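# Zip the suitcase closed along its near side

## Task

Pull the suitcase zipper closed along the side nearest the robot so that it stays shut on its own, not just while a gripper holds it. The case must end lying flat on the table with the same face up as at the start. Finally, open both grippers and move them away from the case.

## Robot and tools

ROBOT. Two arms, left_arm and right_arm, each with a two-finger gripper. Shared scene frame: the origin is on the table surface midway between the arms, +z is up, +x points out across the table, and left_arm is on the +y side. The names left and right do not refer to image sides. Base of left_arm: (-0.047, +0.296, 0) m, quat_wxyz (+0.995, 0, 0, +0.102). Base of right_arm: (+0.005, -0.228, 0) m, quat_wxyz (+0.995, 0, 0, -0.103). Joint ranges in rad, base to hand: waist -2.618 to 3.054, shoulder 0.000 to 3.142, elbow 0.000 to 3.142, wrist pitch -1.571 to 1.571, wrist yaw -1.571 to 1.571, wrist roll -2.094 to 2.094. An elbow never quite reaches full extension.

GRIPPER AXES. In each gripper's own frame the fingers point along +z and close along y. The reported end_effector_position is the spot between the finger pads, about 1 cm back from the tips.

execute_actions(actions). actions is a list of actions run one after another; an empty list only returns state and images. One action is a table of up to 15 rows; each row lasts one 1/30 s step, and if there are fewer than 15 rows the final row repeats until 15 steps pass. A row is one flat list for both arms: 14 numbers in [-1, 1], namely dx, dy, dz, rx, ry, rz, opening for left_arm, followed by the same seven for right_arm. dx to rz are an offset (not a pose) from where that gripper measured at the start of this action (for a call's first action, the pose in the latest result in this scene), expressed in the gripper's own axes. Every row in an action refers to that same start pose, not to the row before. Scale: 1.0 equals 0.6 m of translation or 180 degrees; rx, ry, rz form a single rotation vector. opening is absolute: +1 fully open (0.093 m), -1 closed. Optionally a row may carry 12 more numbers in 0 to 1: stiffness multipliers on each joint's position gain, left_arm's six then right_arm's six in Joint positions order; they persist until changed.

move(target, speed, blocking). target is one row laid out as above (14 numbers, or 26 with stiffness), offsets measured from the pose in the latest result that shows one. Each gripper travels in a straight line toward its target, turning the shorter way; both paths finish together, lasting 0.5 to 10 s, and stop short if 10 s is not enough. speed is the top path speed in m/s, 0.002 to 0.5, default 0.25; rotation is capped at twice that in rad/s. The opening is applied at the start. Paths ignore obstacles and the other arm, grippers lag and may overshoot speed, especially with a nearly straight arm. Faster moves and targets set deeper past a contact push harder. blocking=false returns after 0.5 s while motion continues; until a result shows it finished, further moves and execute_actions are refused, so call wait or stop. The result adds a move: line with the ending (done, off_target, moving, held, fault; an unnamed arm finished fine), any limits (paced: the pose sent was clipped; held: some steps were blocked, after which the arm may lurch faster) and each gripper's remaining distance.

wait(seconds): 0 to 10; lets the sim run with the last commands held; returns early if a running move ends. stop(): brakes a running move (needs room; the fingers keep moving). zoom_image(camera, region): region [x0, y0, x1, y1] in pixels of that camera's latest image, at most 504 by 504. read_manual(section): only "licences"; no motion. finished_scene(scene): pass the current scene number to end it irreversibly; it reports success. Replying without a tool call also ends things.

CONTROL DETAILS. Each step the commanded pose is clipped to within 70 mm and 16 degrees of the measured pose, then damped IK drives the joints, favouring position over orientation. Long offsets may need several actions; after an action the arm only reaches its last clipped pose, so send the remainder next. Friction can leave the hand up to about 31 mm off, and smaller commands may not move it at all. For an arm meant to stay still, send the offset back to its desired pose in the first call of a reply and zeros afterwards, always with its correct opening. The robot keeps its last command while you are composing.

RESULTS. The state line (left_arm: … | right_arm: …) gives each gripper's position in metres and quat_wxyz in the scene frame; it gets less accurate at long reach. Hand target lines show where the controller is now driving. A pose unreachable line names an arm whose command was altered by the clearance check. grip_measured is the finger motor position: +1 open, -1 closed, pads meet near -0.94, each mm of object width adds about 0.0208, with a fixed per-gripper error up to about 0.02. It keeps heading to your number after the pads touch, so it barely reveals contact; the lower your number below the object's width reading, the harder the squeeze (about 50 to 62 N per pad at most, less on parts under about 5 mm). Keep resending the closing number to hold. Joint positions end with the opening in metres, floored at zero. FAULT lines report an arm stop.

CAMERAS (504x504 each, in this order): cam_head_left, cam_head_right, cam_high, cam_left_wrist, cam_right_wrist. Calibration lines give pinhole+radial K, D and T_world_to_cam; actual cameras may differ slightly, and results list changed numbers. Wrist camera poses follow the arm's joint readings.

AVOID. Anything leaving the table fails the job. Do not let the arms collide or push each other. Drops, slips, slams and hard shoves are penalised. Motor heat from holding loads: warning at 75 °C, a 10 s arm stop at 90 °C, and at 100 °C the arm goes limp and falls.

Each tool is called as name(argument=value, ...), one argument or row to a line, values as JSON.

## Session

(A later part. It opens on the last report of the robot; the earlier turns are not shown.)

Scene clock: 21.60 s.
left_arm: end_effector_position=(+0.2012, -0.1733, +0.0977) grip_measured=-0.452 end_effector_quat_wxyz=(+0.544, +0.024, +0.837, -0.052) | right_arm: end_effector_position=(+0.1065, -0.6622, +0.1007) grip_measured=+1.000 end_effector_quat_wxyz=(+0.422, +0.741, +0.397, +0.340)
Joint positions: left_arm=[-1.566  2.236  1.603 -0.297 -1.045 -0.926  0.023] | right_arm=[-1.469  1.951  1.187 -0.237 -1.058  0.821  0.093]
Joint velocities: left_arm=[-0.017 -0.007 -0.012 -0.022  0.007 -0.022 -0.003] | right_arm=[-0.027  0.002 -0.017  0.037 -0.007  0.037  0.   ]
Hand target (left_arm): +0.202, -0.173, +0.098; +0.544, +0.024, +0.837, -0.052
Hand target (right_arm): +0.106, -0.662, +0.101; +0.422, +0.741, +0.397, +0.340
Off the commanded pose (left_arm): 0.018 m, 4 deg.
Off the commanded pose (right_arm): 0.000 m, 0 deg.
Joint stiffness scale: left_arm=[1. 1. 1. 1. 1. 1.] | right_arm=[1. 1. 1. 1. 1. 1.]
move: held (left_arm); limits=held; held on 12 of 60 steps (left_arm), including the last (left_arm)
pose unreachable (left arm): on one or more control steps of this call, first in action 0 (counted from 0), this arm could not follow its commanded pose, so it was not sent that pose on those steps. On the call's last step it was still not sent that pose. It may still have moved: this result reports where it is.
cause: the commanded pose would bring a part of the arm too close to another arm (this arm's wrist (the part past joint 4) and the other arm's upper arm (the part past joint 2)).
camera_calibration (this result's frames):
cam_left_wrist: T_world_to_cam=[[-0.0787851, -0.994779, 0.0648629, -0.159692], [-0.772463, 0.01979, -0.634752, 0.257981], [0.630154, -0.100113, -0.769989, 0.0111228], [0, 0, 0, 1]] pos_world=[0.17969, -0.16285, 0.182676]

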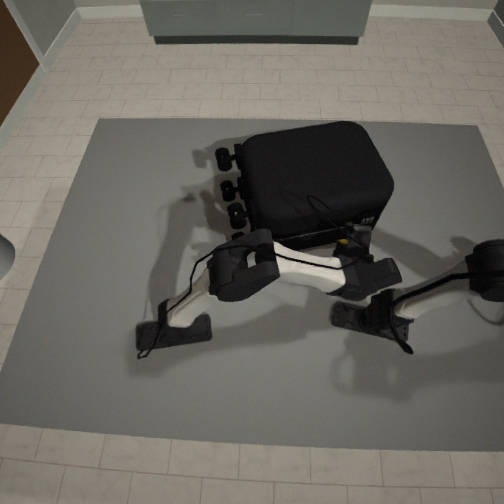

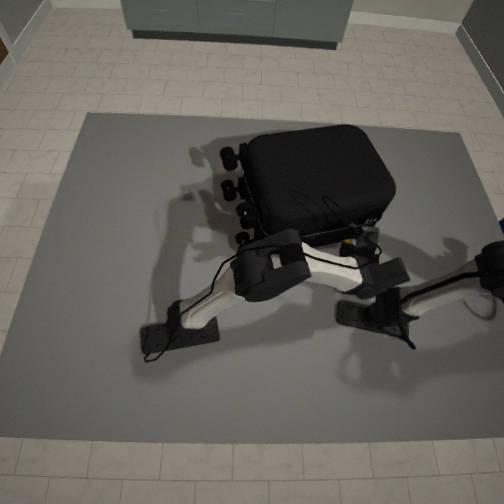

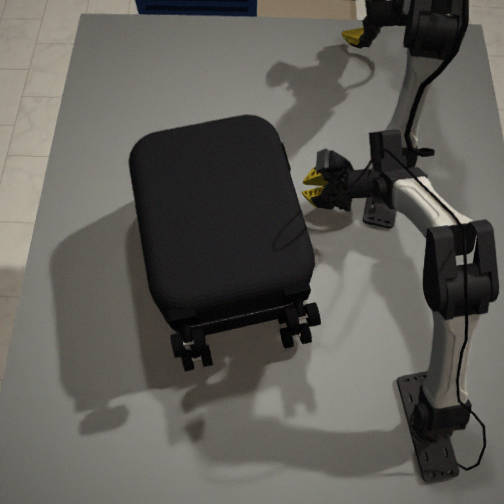

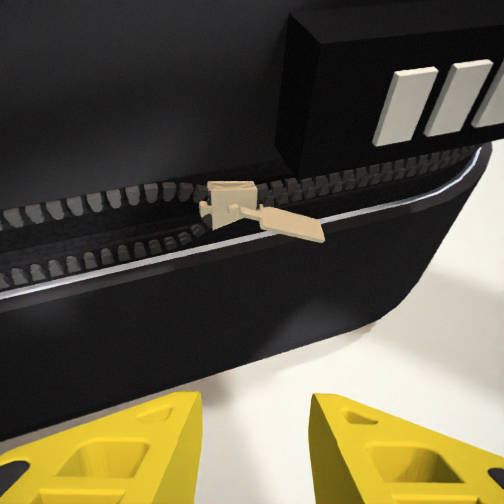

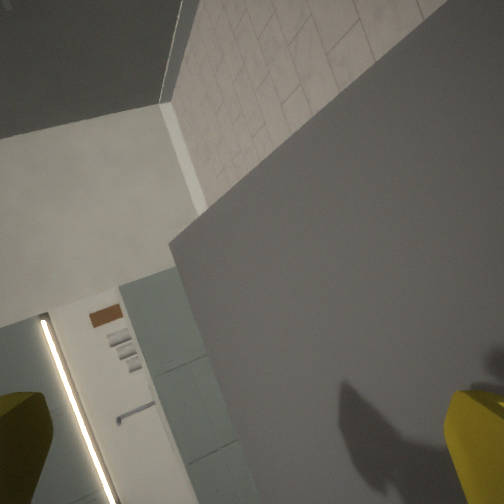

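move(
  target=[-0.038,-0.01,0.018,0,0,0.5,-0.55,0,0,0,0,0,0,1],
  speed=0.3,
)

Scene clock: 26.13 s.
left_arm: end_effector_position=(+0.2147, -0.1797, +0.1155) grip_measured=-0.548 end_effector_quat_wxyz=(+0.427, +0.606, +0.574, +0.347) | right_arm: end_effector_position=(+0.1065, -0.6622, +0.1007) grip_measured=+1.000 end_effector_quat_wxyz=(+0.422, +0.741, +0.397, +0.340)
Joint positions: left_arm=[-1.542  2.236  1.664 -0.307 -1.033  0.692  0.019] | right_arm=[-1.469  1.951  1.187 -0.237 -1.058  0.821  0.093]
Joint velocities: left_arm=[-0.002 -0.007  0.002  0.095  0.007  0.007 -0.   ] | right_arm=[ 0.007 -0.007 -0.002 -0.022 -0.037 -0.037  0.   ]
Hand target (left_arm): +0.220, -0.180, +0.115; +0.422, +0.609, +0.574, +0.348
Hand target (right_arm): +0.106, -0.662, +0.101; +0.422, +0.741, +0.397, +0.340
Off the commanded pose (left_arm): 0.005 m, 1 deg.
Off the commanded pose (right_arm): 0.000 m, 0 deg.
Joint stiffness scale: left_arm=[1. 1. 1. 1. 1. 1.] | right_arm=[1. 1. 1. 1. 1. 1.]
move: done
camera_calibration (this result's frames):
cam_left_wrist: T_world_to_cam=[[-0.386755, -0.0361945, -0.921472, 0.186112], [-0.326496, 0.939881, 0.100117, 0.264517], [0.862451, 0.339578, -0.375321, -0.000798429], [0, 0, 0, 1]] pos_world=[0.159032, -0.241607, 0.144714]

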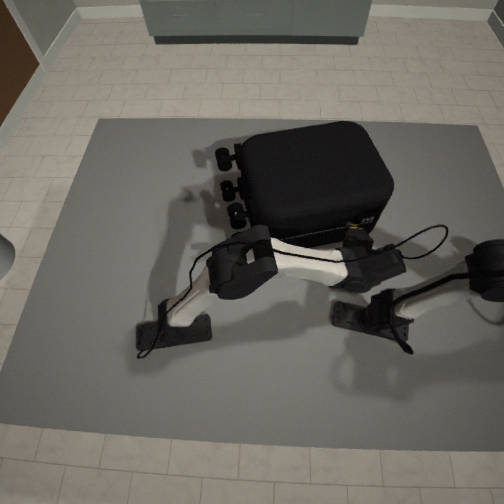

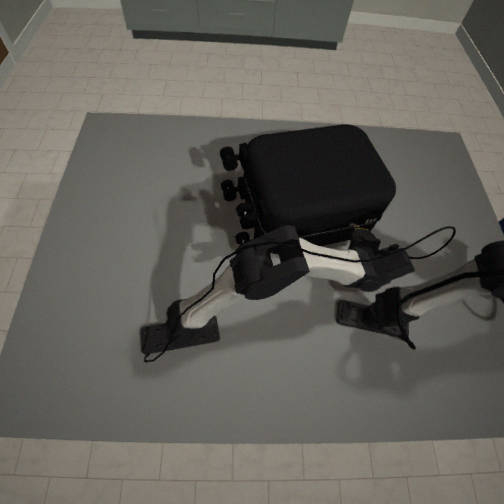

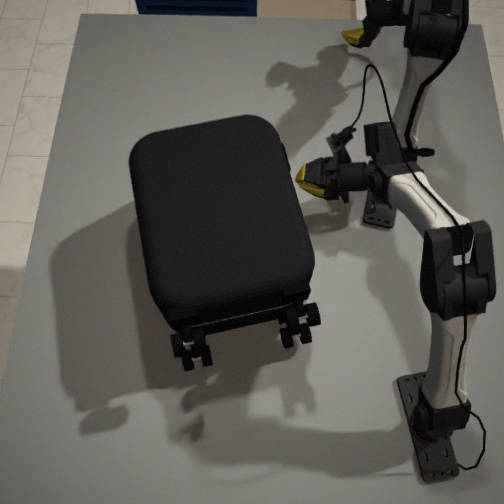

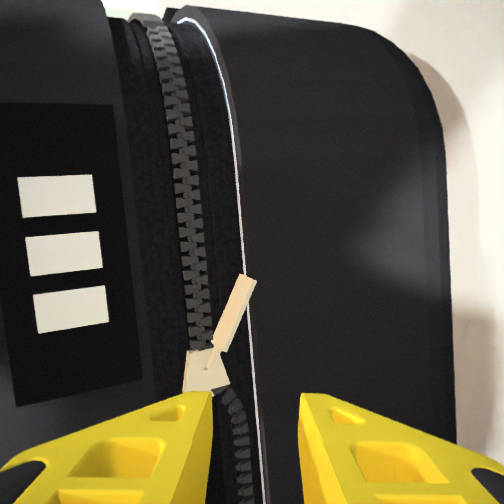

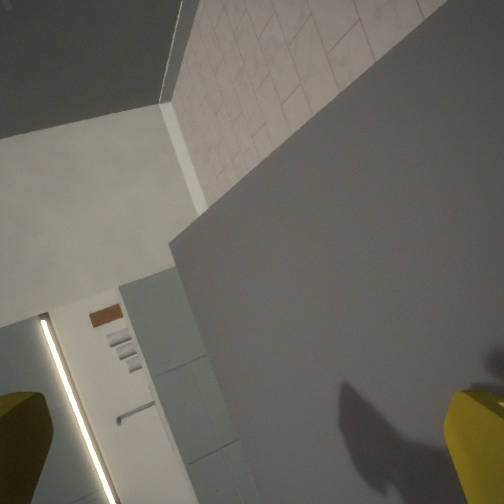

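move(
  target=[-0.005,0.004,0.065,0,0,0,-0.5,0,0,0,0,0,0,1],
  speed=0.04,
)

Scene clock: 27.57 s.
left_arm: end_effector_position=(+0.2373, -0.1831, +0.1071) grip_measured=-0.502 end_effector_quat_wxyz=(+0.425, +0.612, +0.567, +0.351) | right_arm: end_effector_position=(+0.1065, -0.6622, +0.1007) grip_measured=+1.000 end_effector_quat_wxyz=(+0.422, +0.741, +0.397, +0.340)
Joint positions: left_arm=[-1.497  2.272  1.675 -0.222 -1.004  0.78   0.021] | right_arm=[-1.469  1.951  1.187 -0.237 -1.058  0.821  0.093]
Joint velocities: left_arm=[-0.002 -0.012 -0.002 -0.051 -0.007  0.066 -0.001] | right_arm=[-0.032 -0.017  0.007  0.037 -0.037  0.022  0.   ]
Hand target (left_arm): +0.251, -0.186, +0.103; +0.427, +0.606, +0.573, +0.348
Hand target (right_arm): +0.106, -0.662, +0.101; +0.422, +0.741, +0.397, +0.340
Off the commanded pose (left_arm): 0.015 m, 1 deg.
Off the commanded pose (right_arm): 0.000 m, 0 deg.
Joint stiffness scale: left_arm=[1. 1. 1. 1. 1. 1.] | right_arm=[1. 1. 1. 1. 1. 1.]
move: off_target (left_arm)
camera_calibration (this result's frames):
cam_left_wrist: T_world_to_cam=[[-0.382238, -0.0176468, -0.923895, 0.189621], [-0.318259, 0.941161, 0.113695, 0.272754], [0.867528, 0.337497, -0.365364, -0.0248991], [0, 0, 0, 1]] pos_world=[0.180887, -0.244956, 0.135082]

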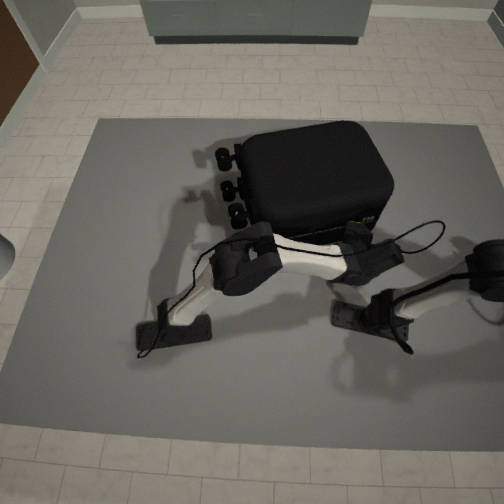

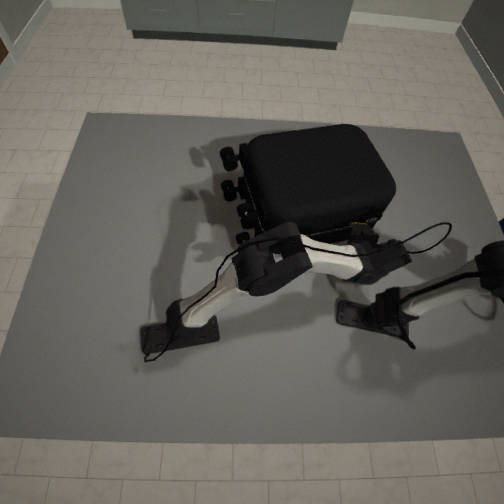

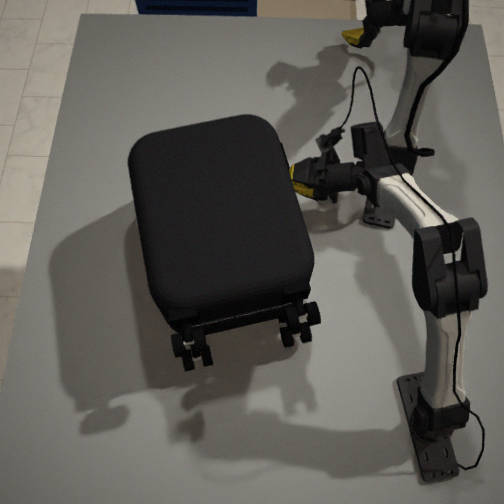

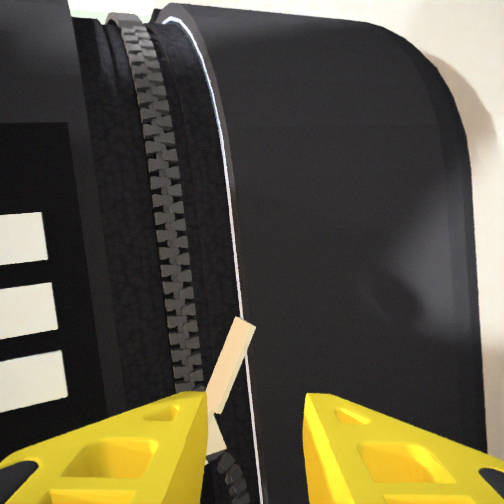

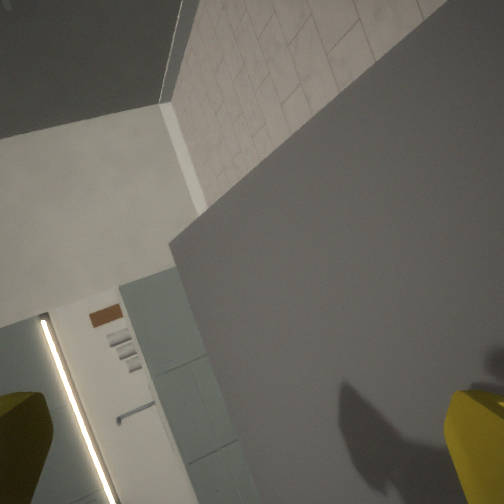

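move(
  target=[-0.015,0.0,-0.01,-0.11,0,0,-0.55,0,0,0,0,0,0,1],
  speed=0.08,
)

Scene clock: 30.33 s.
left_arm: end_effector_position=(+0.2366, -0.1897, +0.1192) grip_measured=-0.548 end_effector_quat_wxyz=(+0.523, +0.524, +0.504, +0.444) | right_arm: end_effector_position=(+0.1065, -0.6622, +0.1007) grip_measured=+1.000 end_effector_quat_wxyz=(+0.422, +0.741, +0.397, +0.340)
Joint positions: left_arm=[-1.532  2.379  1.481  0.724 -1.222  1.347  0.019] | right_arm=[-1.469  1.951  1.187 -0.237 -1.058  0.821  0.093]
Joint velocities: left_arm=[-0.002 -0.002 -0.007  0.125  0.066  0.037 -0.   ] | right_arm=[-0.002 -0.002 -0.002 -0.022 -0.022 -0.051  0.   ]
Hand target (left_arm): +0.231, -0.190, +0.111; +0.523, +0.529, +0.498, +0.446
Hand target (right_arm): +0.106, -0.662, +0.101; +0.422, +0.741, +0.397, +0.340
Off the commanded pose (left_arm): 0.011 m, 1 deg.
Off the commanded pose (right_arm): 0.000 m, 0 deg.
Joint stiffness scale: left_arm=[1. 1. 1. 1. 1. 1.] | right_arm=[1. 1. 1. 1. 1. 1.]
move: off_target (left_arm)
camera_calibration (this result's frames):
cam_left_wrist: T_world_to_cam=[[-0.0498914, -0.067438, -0.996475, 0.120969], [-0.361093, 0.931446, -0.0449579, 0.304614], [0.931194, 0.357577, -0.0708225, -0.0640778], [0, 0, 0, 1]] pos_world=[0.175698, -0.25266, 0.1297]

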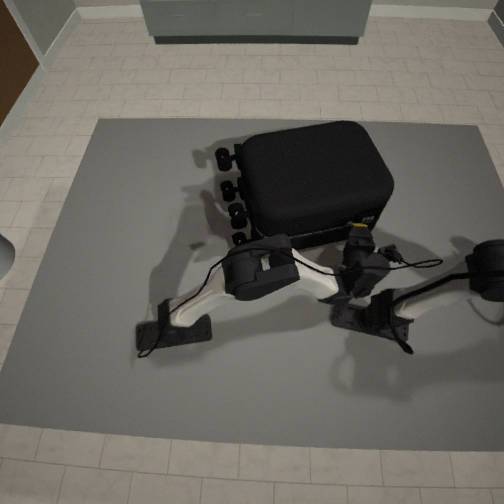

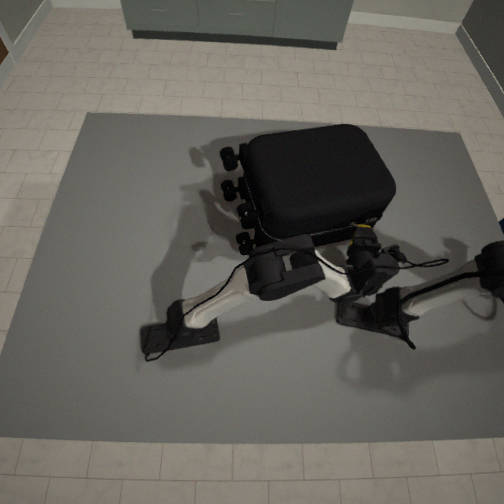

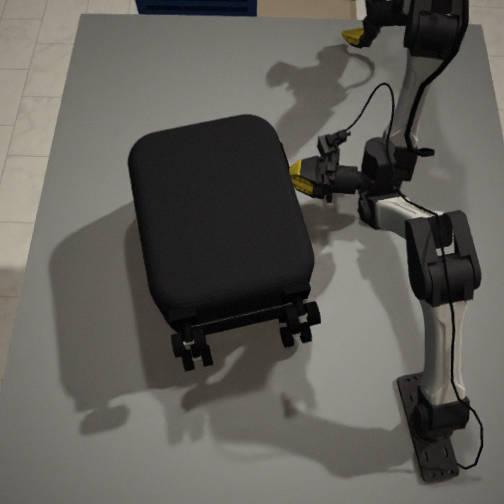

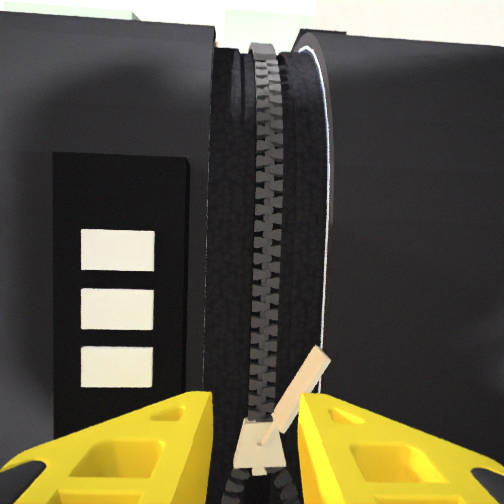

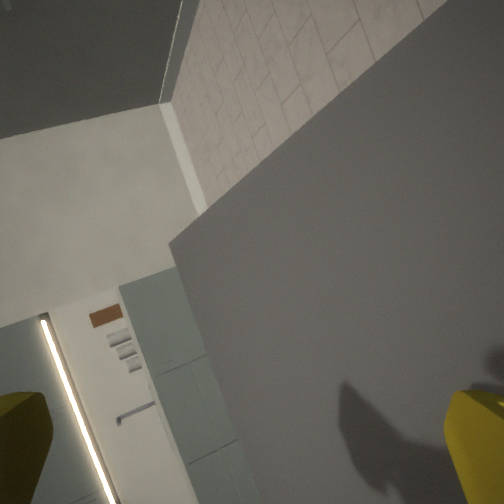

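Need ~10 mm down.

move(
  target=[0,-0.033,-0.005,0,0,0,-0.55,0,0,0,0,0,0,1],
  speed=0.04,
)

move(
  target=[0,-0.012,0.04,0,0,0,-0.55,0,0,0,0,0,0,1],
  speed=0.04,
)

Scene clock: 31.37 s.
left_arm: end_effector_position=(+0.2368, -0.1900, +0.1124) grip_measured=-0.548 end_effector_quat_wxyz=(+0.526, +0.520, +0.506, +0.443) | right_arm: end_effector_position=(+0.1065, -0.6622, +0.1007) grip_measured=+1.000 end_effector_quat_wxyz=(+0.422, +0.741, +0.397, +0.340)
Joint positions: left_arm=[-1.532  2.4    1.48   0.76  -1.224  1.348  0.019] | right_arm=[-1.469  1.951  1.187 -0.237 -1.058  0.821  0.093]
Joint velocities: left_arm=[-0.002  0.007  0.002  0.066  0.022 -0.007 -0.   ] | right_arm=[ 0.002 -0.007  0.007  0.007 -0.007 -0.022  0.   ]
Hand target (left_arm): +0.232, -0.190, +0.100; +0.522, +0.525, +0.505, +0.444
Hand target (right_arm): +0.106, -0.662, +0.101; +0.422, +0.741, +0.397, +0.340
Off the commanded pose (left_arm): 0.014 m, 1 deg.
Off the commanded pose (right_arm): 0.000 m, 0 deg.
Joint stiffness scale: left_arm=[1. 1. 1. 1. 1. 1.] | right_arm=[1. 1. 1. 1. 1. 1.]
move: off_target (left_arm)
camera_calibration (this result's frames):
cam_left_wrist: T_world_to_cam=[[-0.0460927, -0.0788448, -0.995821, 0.111049], [-0.362576, 0.930218, -0.0568684, 0.306104], [0.930814, 0.358439, -0.0714635, -0.0643011], [0, 0, 0, 1]] pos_world=[0.175957, -0.252939, 0.123398]

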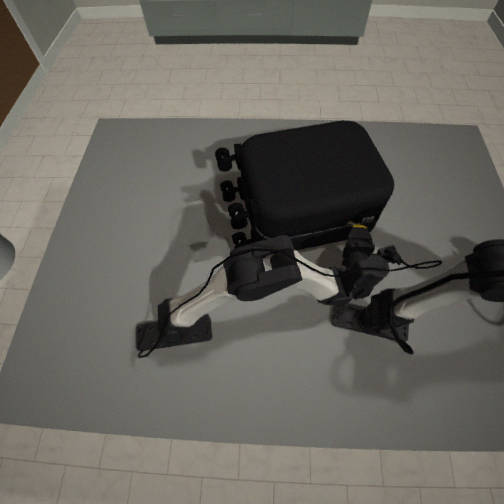

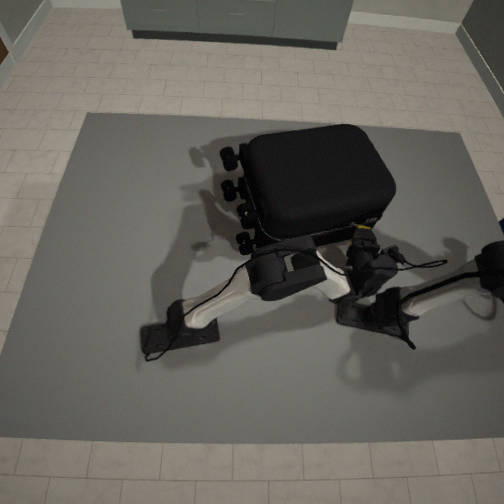

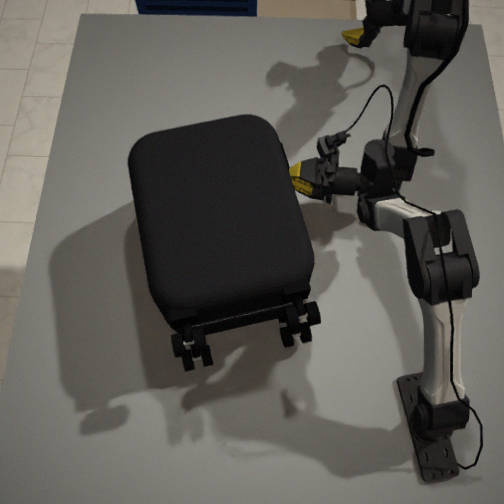

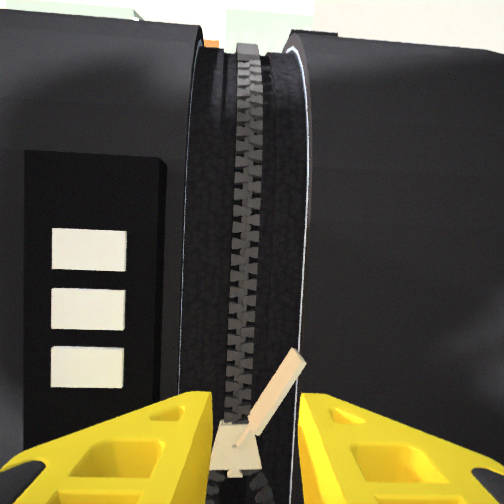

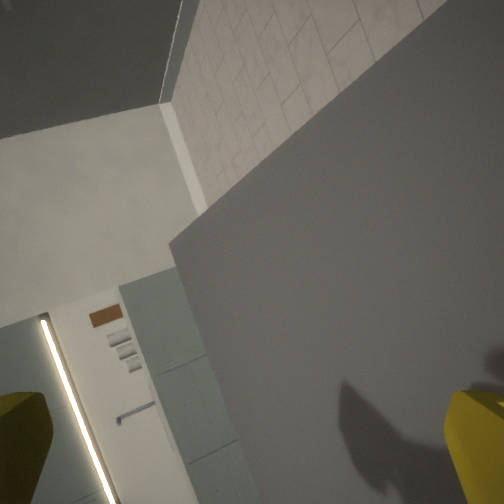

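Scene clock: 32.30 s.
left_arm: end_effector_position=(+0.2472, -0.1919, +0.1073) grip_measured=-0.548 end_effector_quat_wxyz=(+0.527, +0.523, +0.504, +0.442) | right_arm: end_effector_position=(+0.1065, -0.6622, +0.1007) grip_measured=+1.000 end_effector_quat_wxyz=(+0.422, +0.741, +0.397, +0.340)
Joint positions: left_arm=[-1.511  2.423  1.498  0.772 -1.197  1.359  0.019] | right_arm=[-1.469  1.951  1.187 -0.237 -1.058  0.821  0.093]
Joint velocities: left_arm=[-0.007  0.002  0.007  0.066  0.007 -0.066  0.   ] | right_arm=[-0.007 -0.002  0.012 -0.022 -0.022  0.051  0.   ]
Hand target (left_arm): +0.260, -0.192, +0.104; +0.526, +0.520, +0.506, +0.443
Hand target (right_arm): +0.106, -0.662, +0.101; +0.422, +0.741, +0.397, +0.340
Off the commanded pose (left_arm): 0.013 m, 0 deg.
Off the commanded pose (right_arm): 0.000 m, 0 deg.
Joint stiffness scale: left_arm=[1. 1. 1. 1. 1. 1.] | right_arm=[1. 1. 1. 1. 1. 1.]
move: off_target (left_arm)
camera_calibration (this result's frames):
cam_left_wrist: T_world_to_cam=[[-0.0478209, -0.0756209, -0.995989, 0.107346], [-0.355991, 0.932943, -0.0537417, 0.309937], [0.933265, 0.351993, -0.0715345, -0.0754909], [0, 0, 0, 1]] pos_world=[0.185921, -0.254464, 0.118172]

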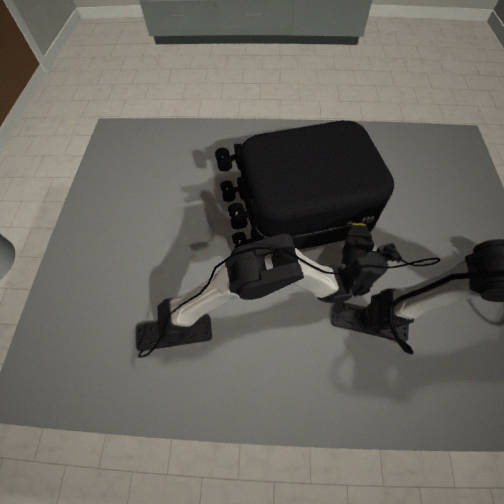

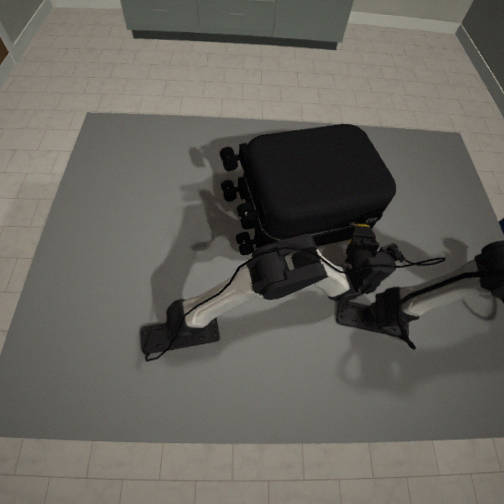

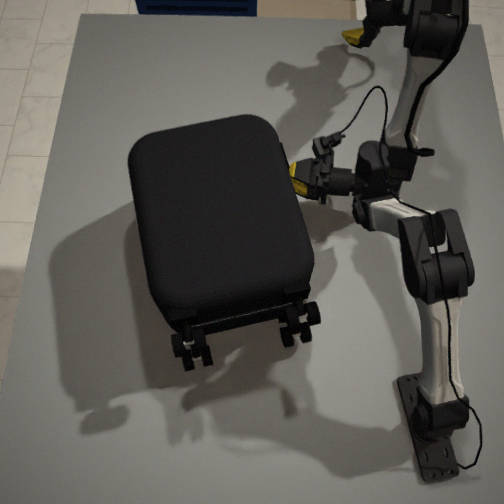

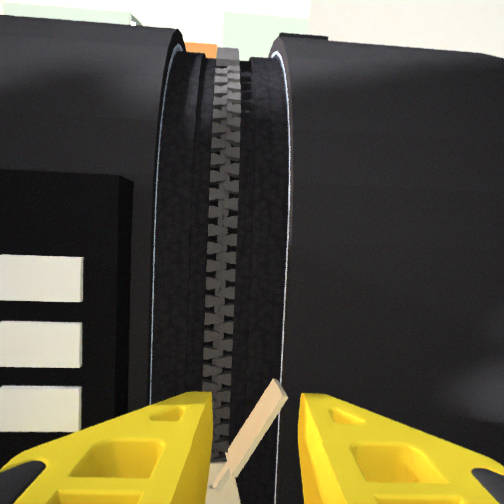

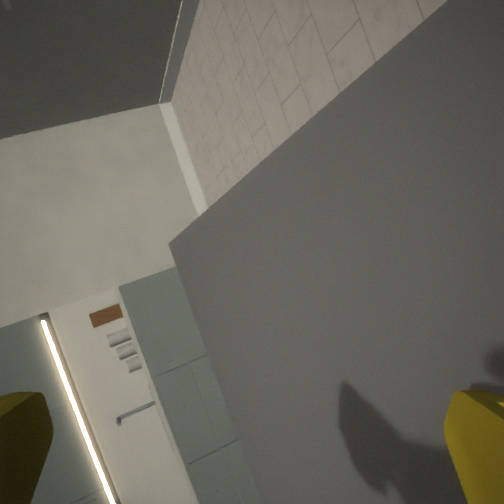

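move(
  target=[0,0,0.02,0,0,0,-1,0,0,0,0,0,0,1],
  speed=0.04,
)

move(
  target=[0.092,0.012,-0.035,0,0,0,-1,0,0,0,0,0,0,1],
  speed=0.04,
)

Scene clock: 33.20 s.
left_arm: end_effector_position=(+0.2479, -0.1921, +0.1076) grip_measured=-0.990 end_effector_quat_wxyz=(+0.527, +0.524, +0.503, +0.442) | right_arm: end_effector_position=(+0.1065, -0.6622, +0.1007) grip_measured=+1.000 end_effector_quat_wxyz=(+0.422, +0.741, +0.397, +0.340)
Joint positions: left_arm=[-1.51   2.423  1.498  0.775 -1.193  1.364  0.   ] | right_arm=[-1.469  1.951  1.187 -0.237 -1.058  0.821  0.093]
Joint velocities: left_arm=[-0.007  0.012 -0.012 -0.051  0.007  0.022  0.   ] | right_arm=[-0.027  0.002  0.002  0.022 -0.022  0.051  0.   ]
Hand target (left_arm): +0.259, -0.193, +0.107; +0.527, +0.523, +0.504, +0.442
Hand target (right_arm): +0.106, -0.662, +0.101; +0.422, +0.741, +0.397, +0.340
Off the commanded pose (left_arm): 0.011 m, 0 deg.
Off the commanded pose (right_arm): 0.000 m, 0 deg.
Joint stiffness scale: left_arm=[1. 1. 1. 1. 1. 1.] | right_arm=[1. 1. 1. 1. 1. 1.]
move: off_target (left_arm)
camera_calibration (this result's frames):
cam_left_wrist: T_world_to_cam=[[-0.0473329, -0.0740732, -0.996129, 0.107834], [-0.353996, 0.933766, -0.052615, 0.309902], [0.934048, 0.350135, -0.0704195, -0.0767292], [0, 0, 0, 1]] pos_world=[0.186477, -0.254522, 0.118319]

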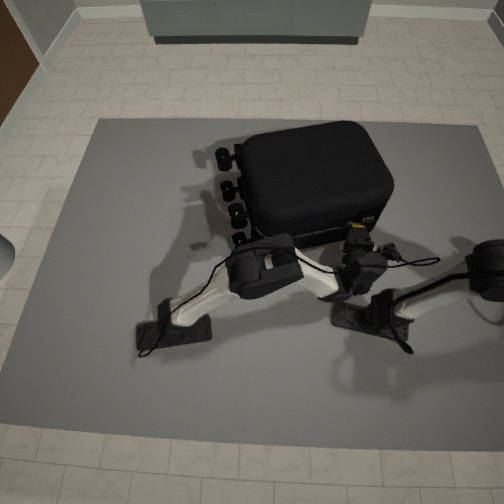

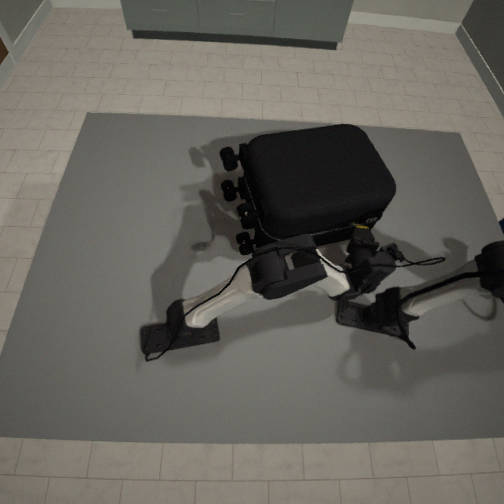

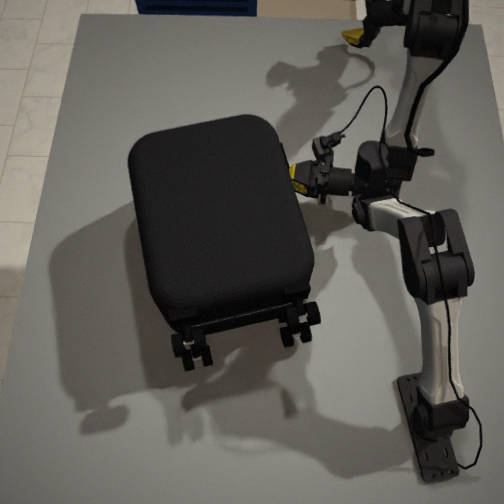

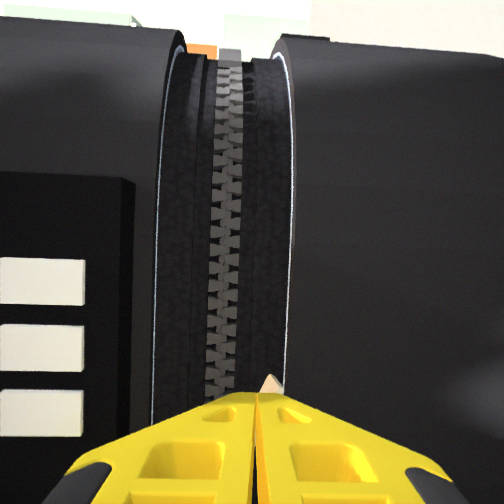

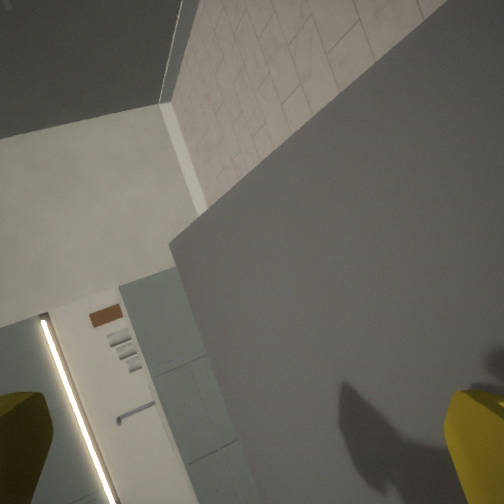

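Scene clock: 34.97 s.
left_arm: end_effector_position=(+0.2338, -0.1416, +0.1142) grip_measured=-0.990 end_effector_quat_wxyz=(+0.529, +0.524, +0.503, +0.439) | right_arm: end_effector_position=(+0.1065, -0.6622, +0.1007) grip_measured=+1.000 end_effector_quat_wxyz=(+0.422, +0.741, +0.397, +0.340)
Joint positions: left_arm=[-1.51   2.259  1.205  0.909 -1.188  1.364  0.   ] | right_arm=[-1.469  1.951  1.187 -0.237 -1.058  0.821  0.093]
Joint velocities: left_arm=[-0.007  0.027 -0.007 -0.022  0.037 -0.037  0.   ] | right_arm=[-0.007 -0.002  0.002 -0.007  0.081 -0.051  0.   ]
Hand target (left_arm): +0.233, -0.135, +0.113; +0.526, +0.524, +0.503, +0.442
Hand target (right_arm): +0.106, -0.662, +0.101; +0.422, +0.741, +0.397, +0.340
Off the commanded pose (left_arm): 0.007 m, 0 deg.
Off the commanded pose (right_arm): 0.000 m, 0 deg.
Joint stiffness scale: left_arm=[1. 1. 1. 1. 1. 1.] | right_arm=[1. 1. 1. 1. 1. 1.]
move: done
camera_calibration (this result's frames):
cam_left_wrist: T_world_to_cam=[[-0.0473912, -0.0780611, -0.995822, 0.116911], [-0.34904, 0.93539, -0.0567131, 0.257666], [0.935909, 0.344894, -0.0715757, -0.0818132], [0, 0, 0, 1]] pos_world=[0.172046, -0.203675, 0.12518]

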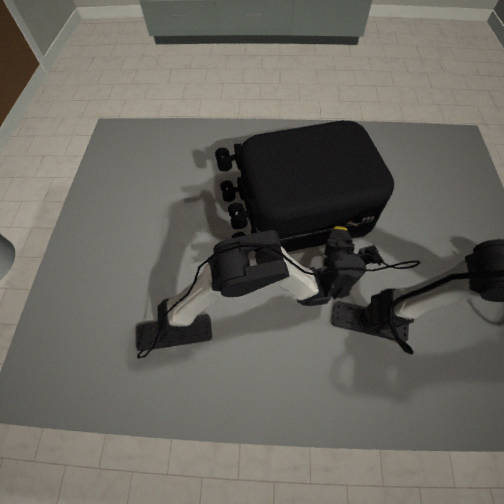

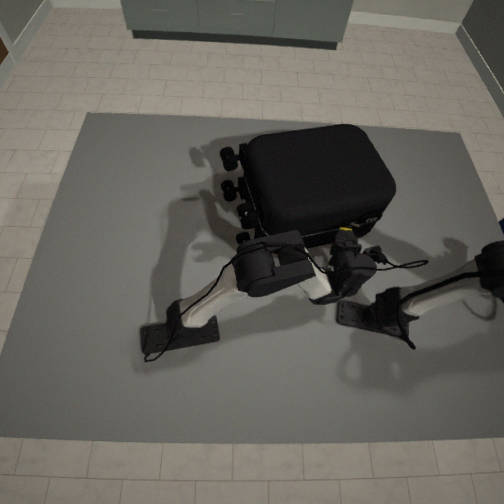

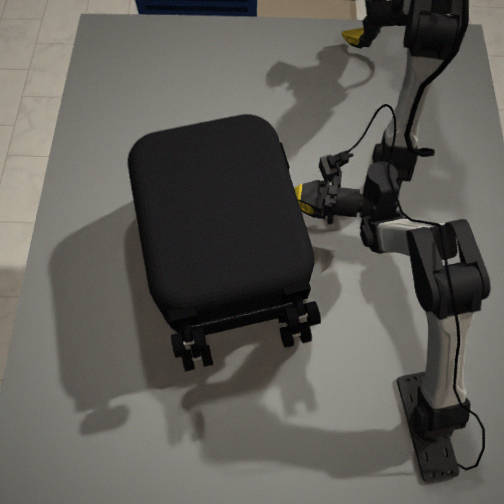

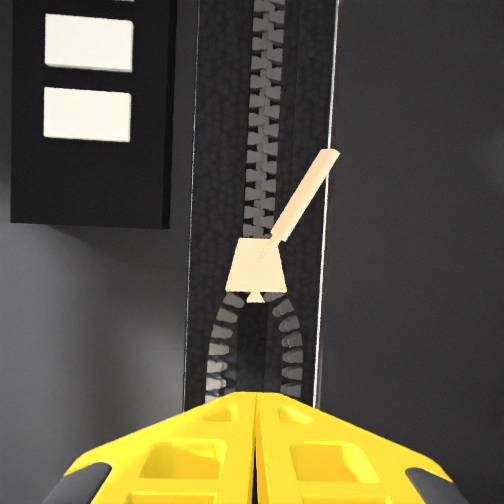

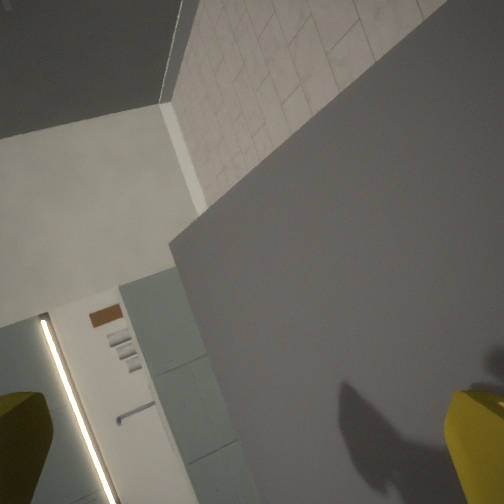

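move(
  target=[-0.08,-0.03,0.012,0,0.07,0.14,-0.65,0,0,0,0,0,0,1],
  speed=0.08,
)

Scene clock: 38.63 s.
left_arm: end_effector_position=(+0.2397, -0.1743, +0.1109) grip_measured=-0.652 end_effector_quat_wxyz=(+0.422, +0.551, +0.464, +0.551) | right_arm: end_effector_position=(+0.1065, -0.6622, +0.1007) grip_measured=+1.000 end_effector_quat_wxyz=(+0.422, +0.741, +0.397, +0.340)
Joint positions: left_arm=[-1.532  2.433  1.534  0.713 -1.369  1.605  0.014] | right_arm=[-1.469  1.951  1.187 -0.237 -1.058  0.821  0.093]
Joint velocities: left_arm=[ 0.012 -0.007  0.007 -0.007  0.022  0.022 -0.   ] | right_arm=[-0.002 -0.017  0.012  0.007  0.022 -0.095  0.   ]
Hand target (left_arm): +0.240, -0.174, +0.111; +0.423, +0.551, +0.464, +0.550
Hand target (right_arm): +0.106, -0.662, +0.101; +0.422, +0.741, +0.397, +0.340
Off the commanded pose (left_arm): 0.021 m, 10 deg.
Off the commanded pose (right_arm): 0.000 m, 0 deg.
Joint stiffness scale: left_arm=[1. 1. 1. 1. 1. 1.] | right_arm=[1. 1. 1. 1. 1. 1.]
move: held (left_arm); limits=held; held on 28 of 100 steps (left_arm), including the last (left_arm)
pose unreachable (left arm): on one or more control steps of this call, first in action 0 (counted from 0), this arm could not follow its commanded pose, so it was not sent that pose on those steps. On the call's last step it was still not sent that pose. It may still have moved: this result reports where it is.
cause: the commanded pose would bring a part of the arm too close to another arm (this arm's wrist (the part past joint 5) and the other arm's upper arm (the part past joint 2)).
camera_calibration (this result's frames):
cam_left_wrist: T_world_to_cam=[[-0.0298563, 0.202983, -0.978727, 0.154248], [-0.481392, 0.855207, 0.19205, 0.28022], [0.875997, 0.476885, 0.0721811, -0.0548923], [0, 0, 0, 1]] pos_world=[0.187586, -0.244778, 0.101112]

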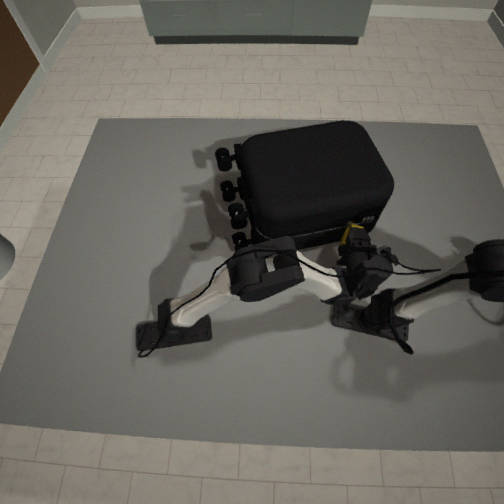

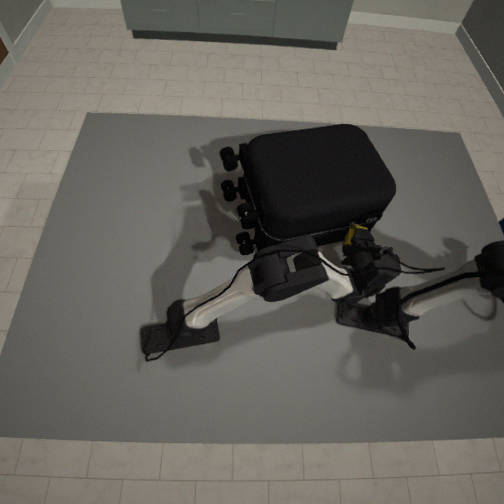

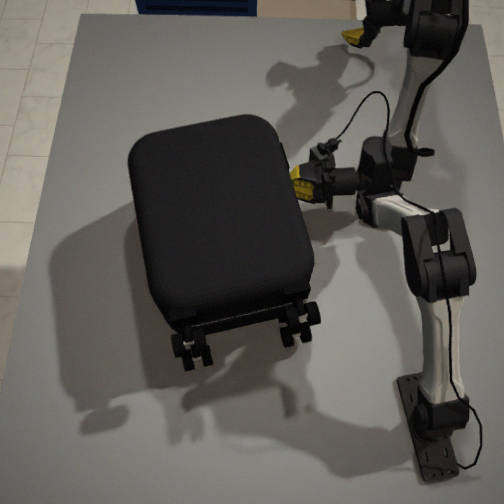

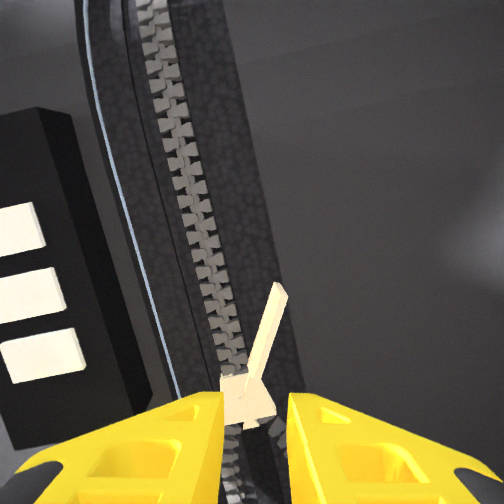

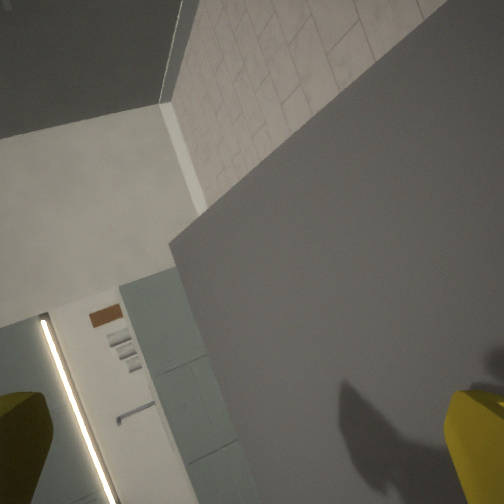

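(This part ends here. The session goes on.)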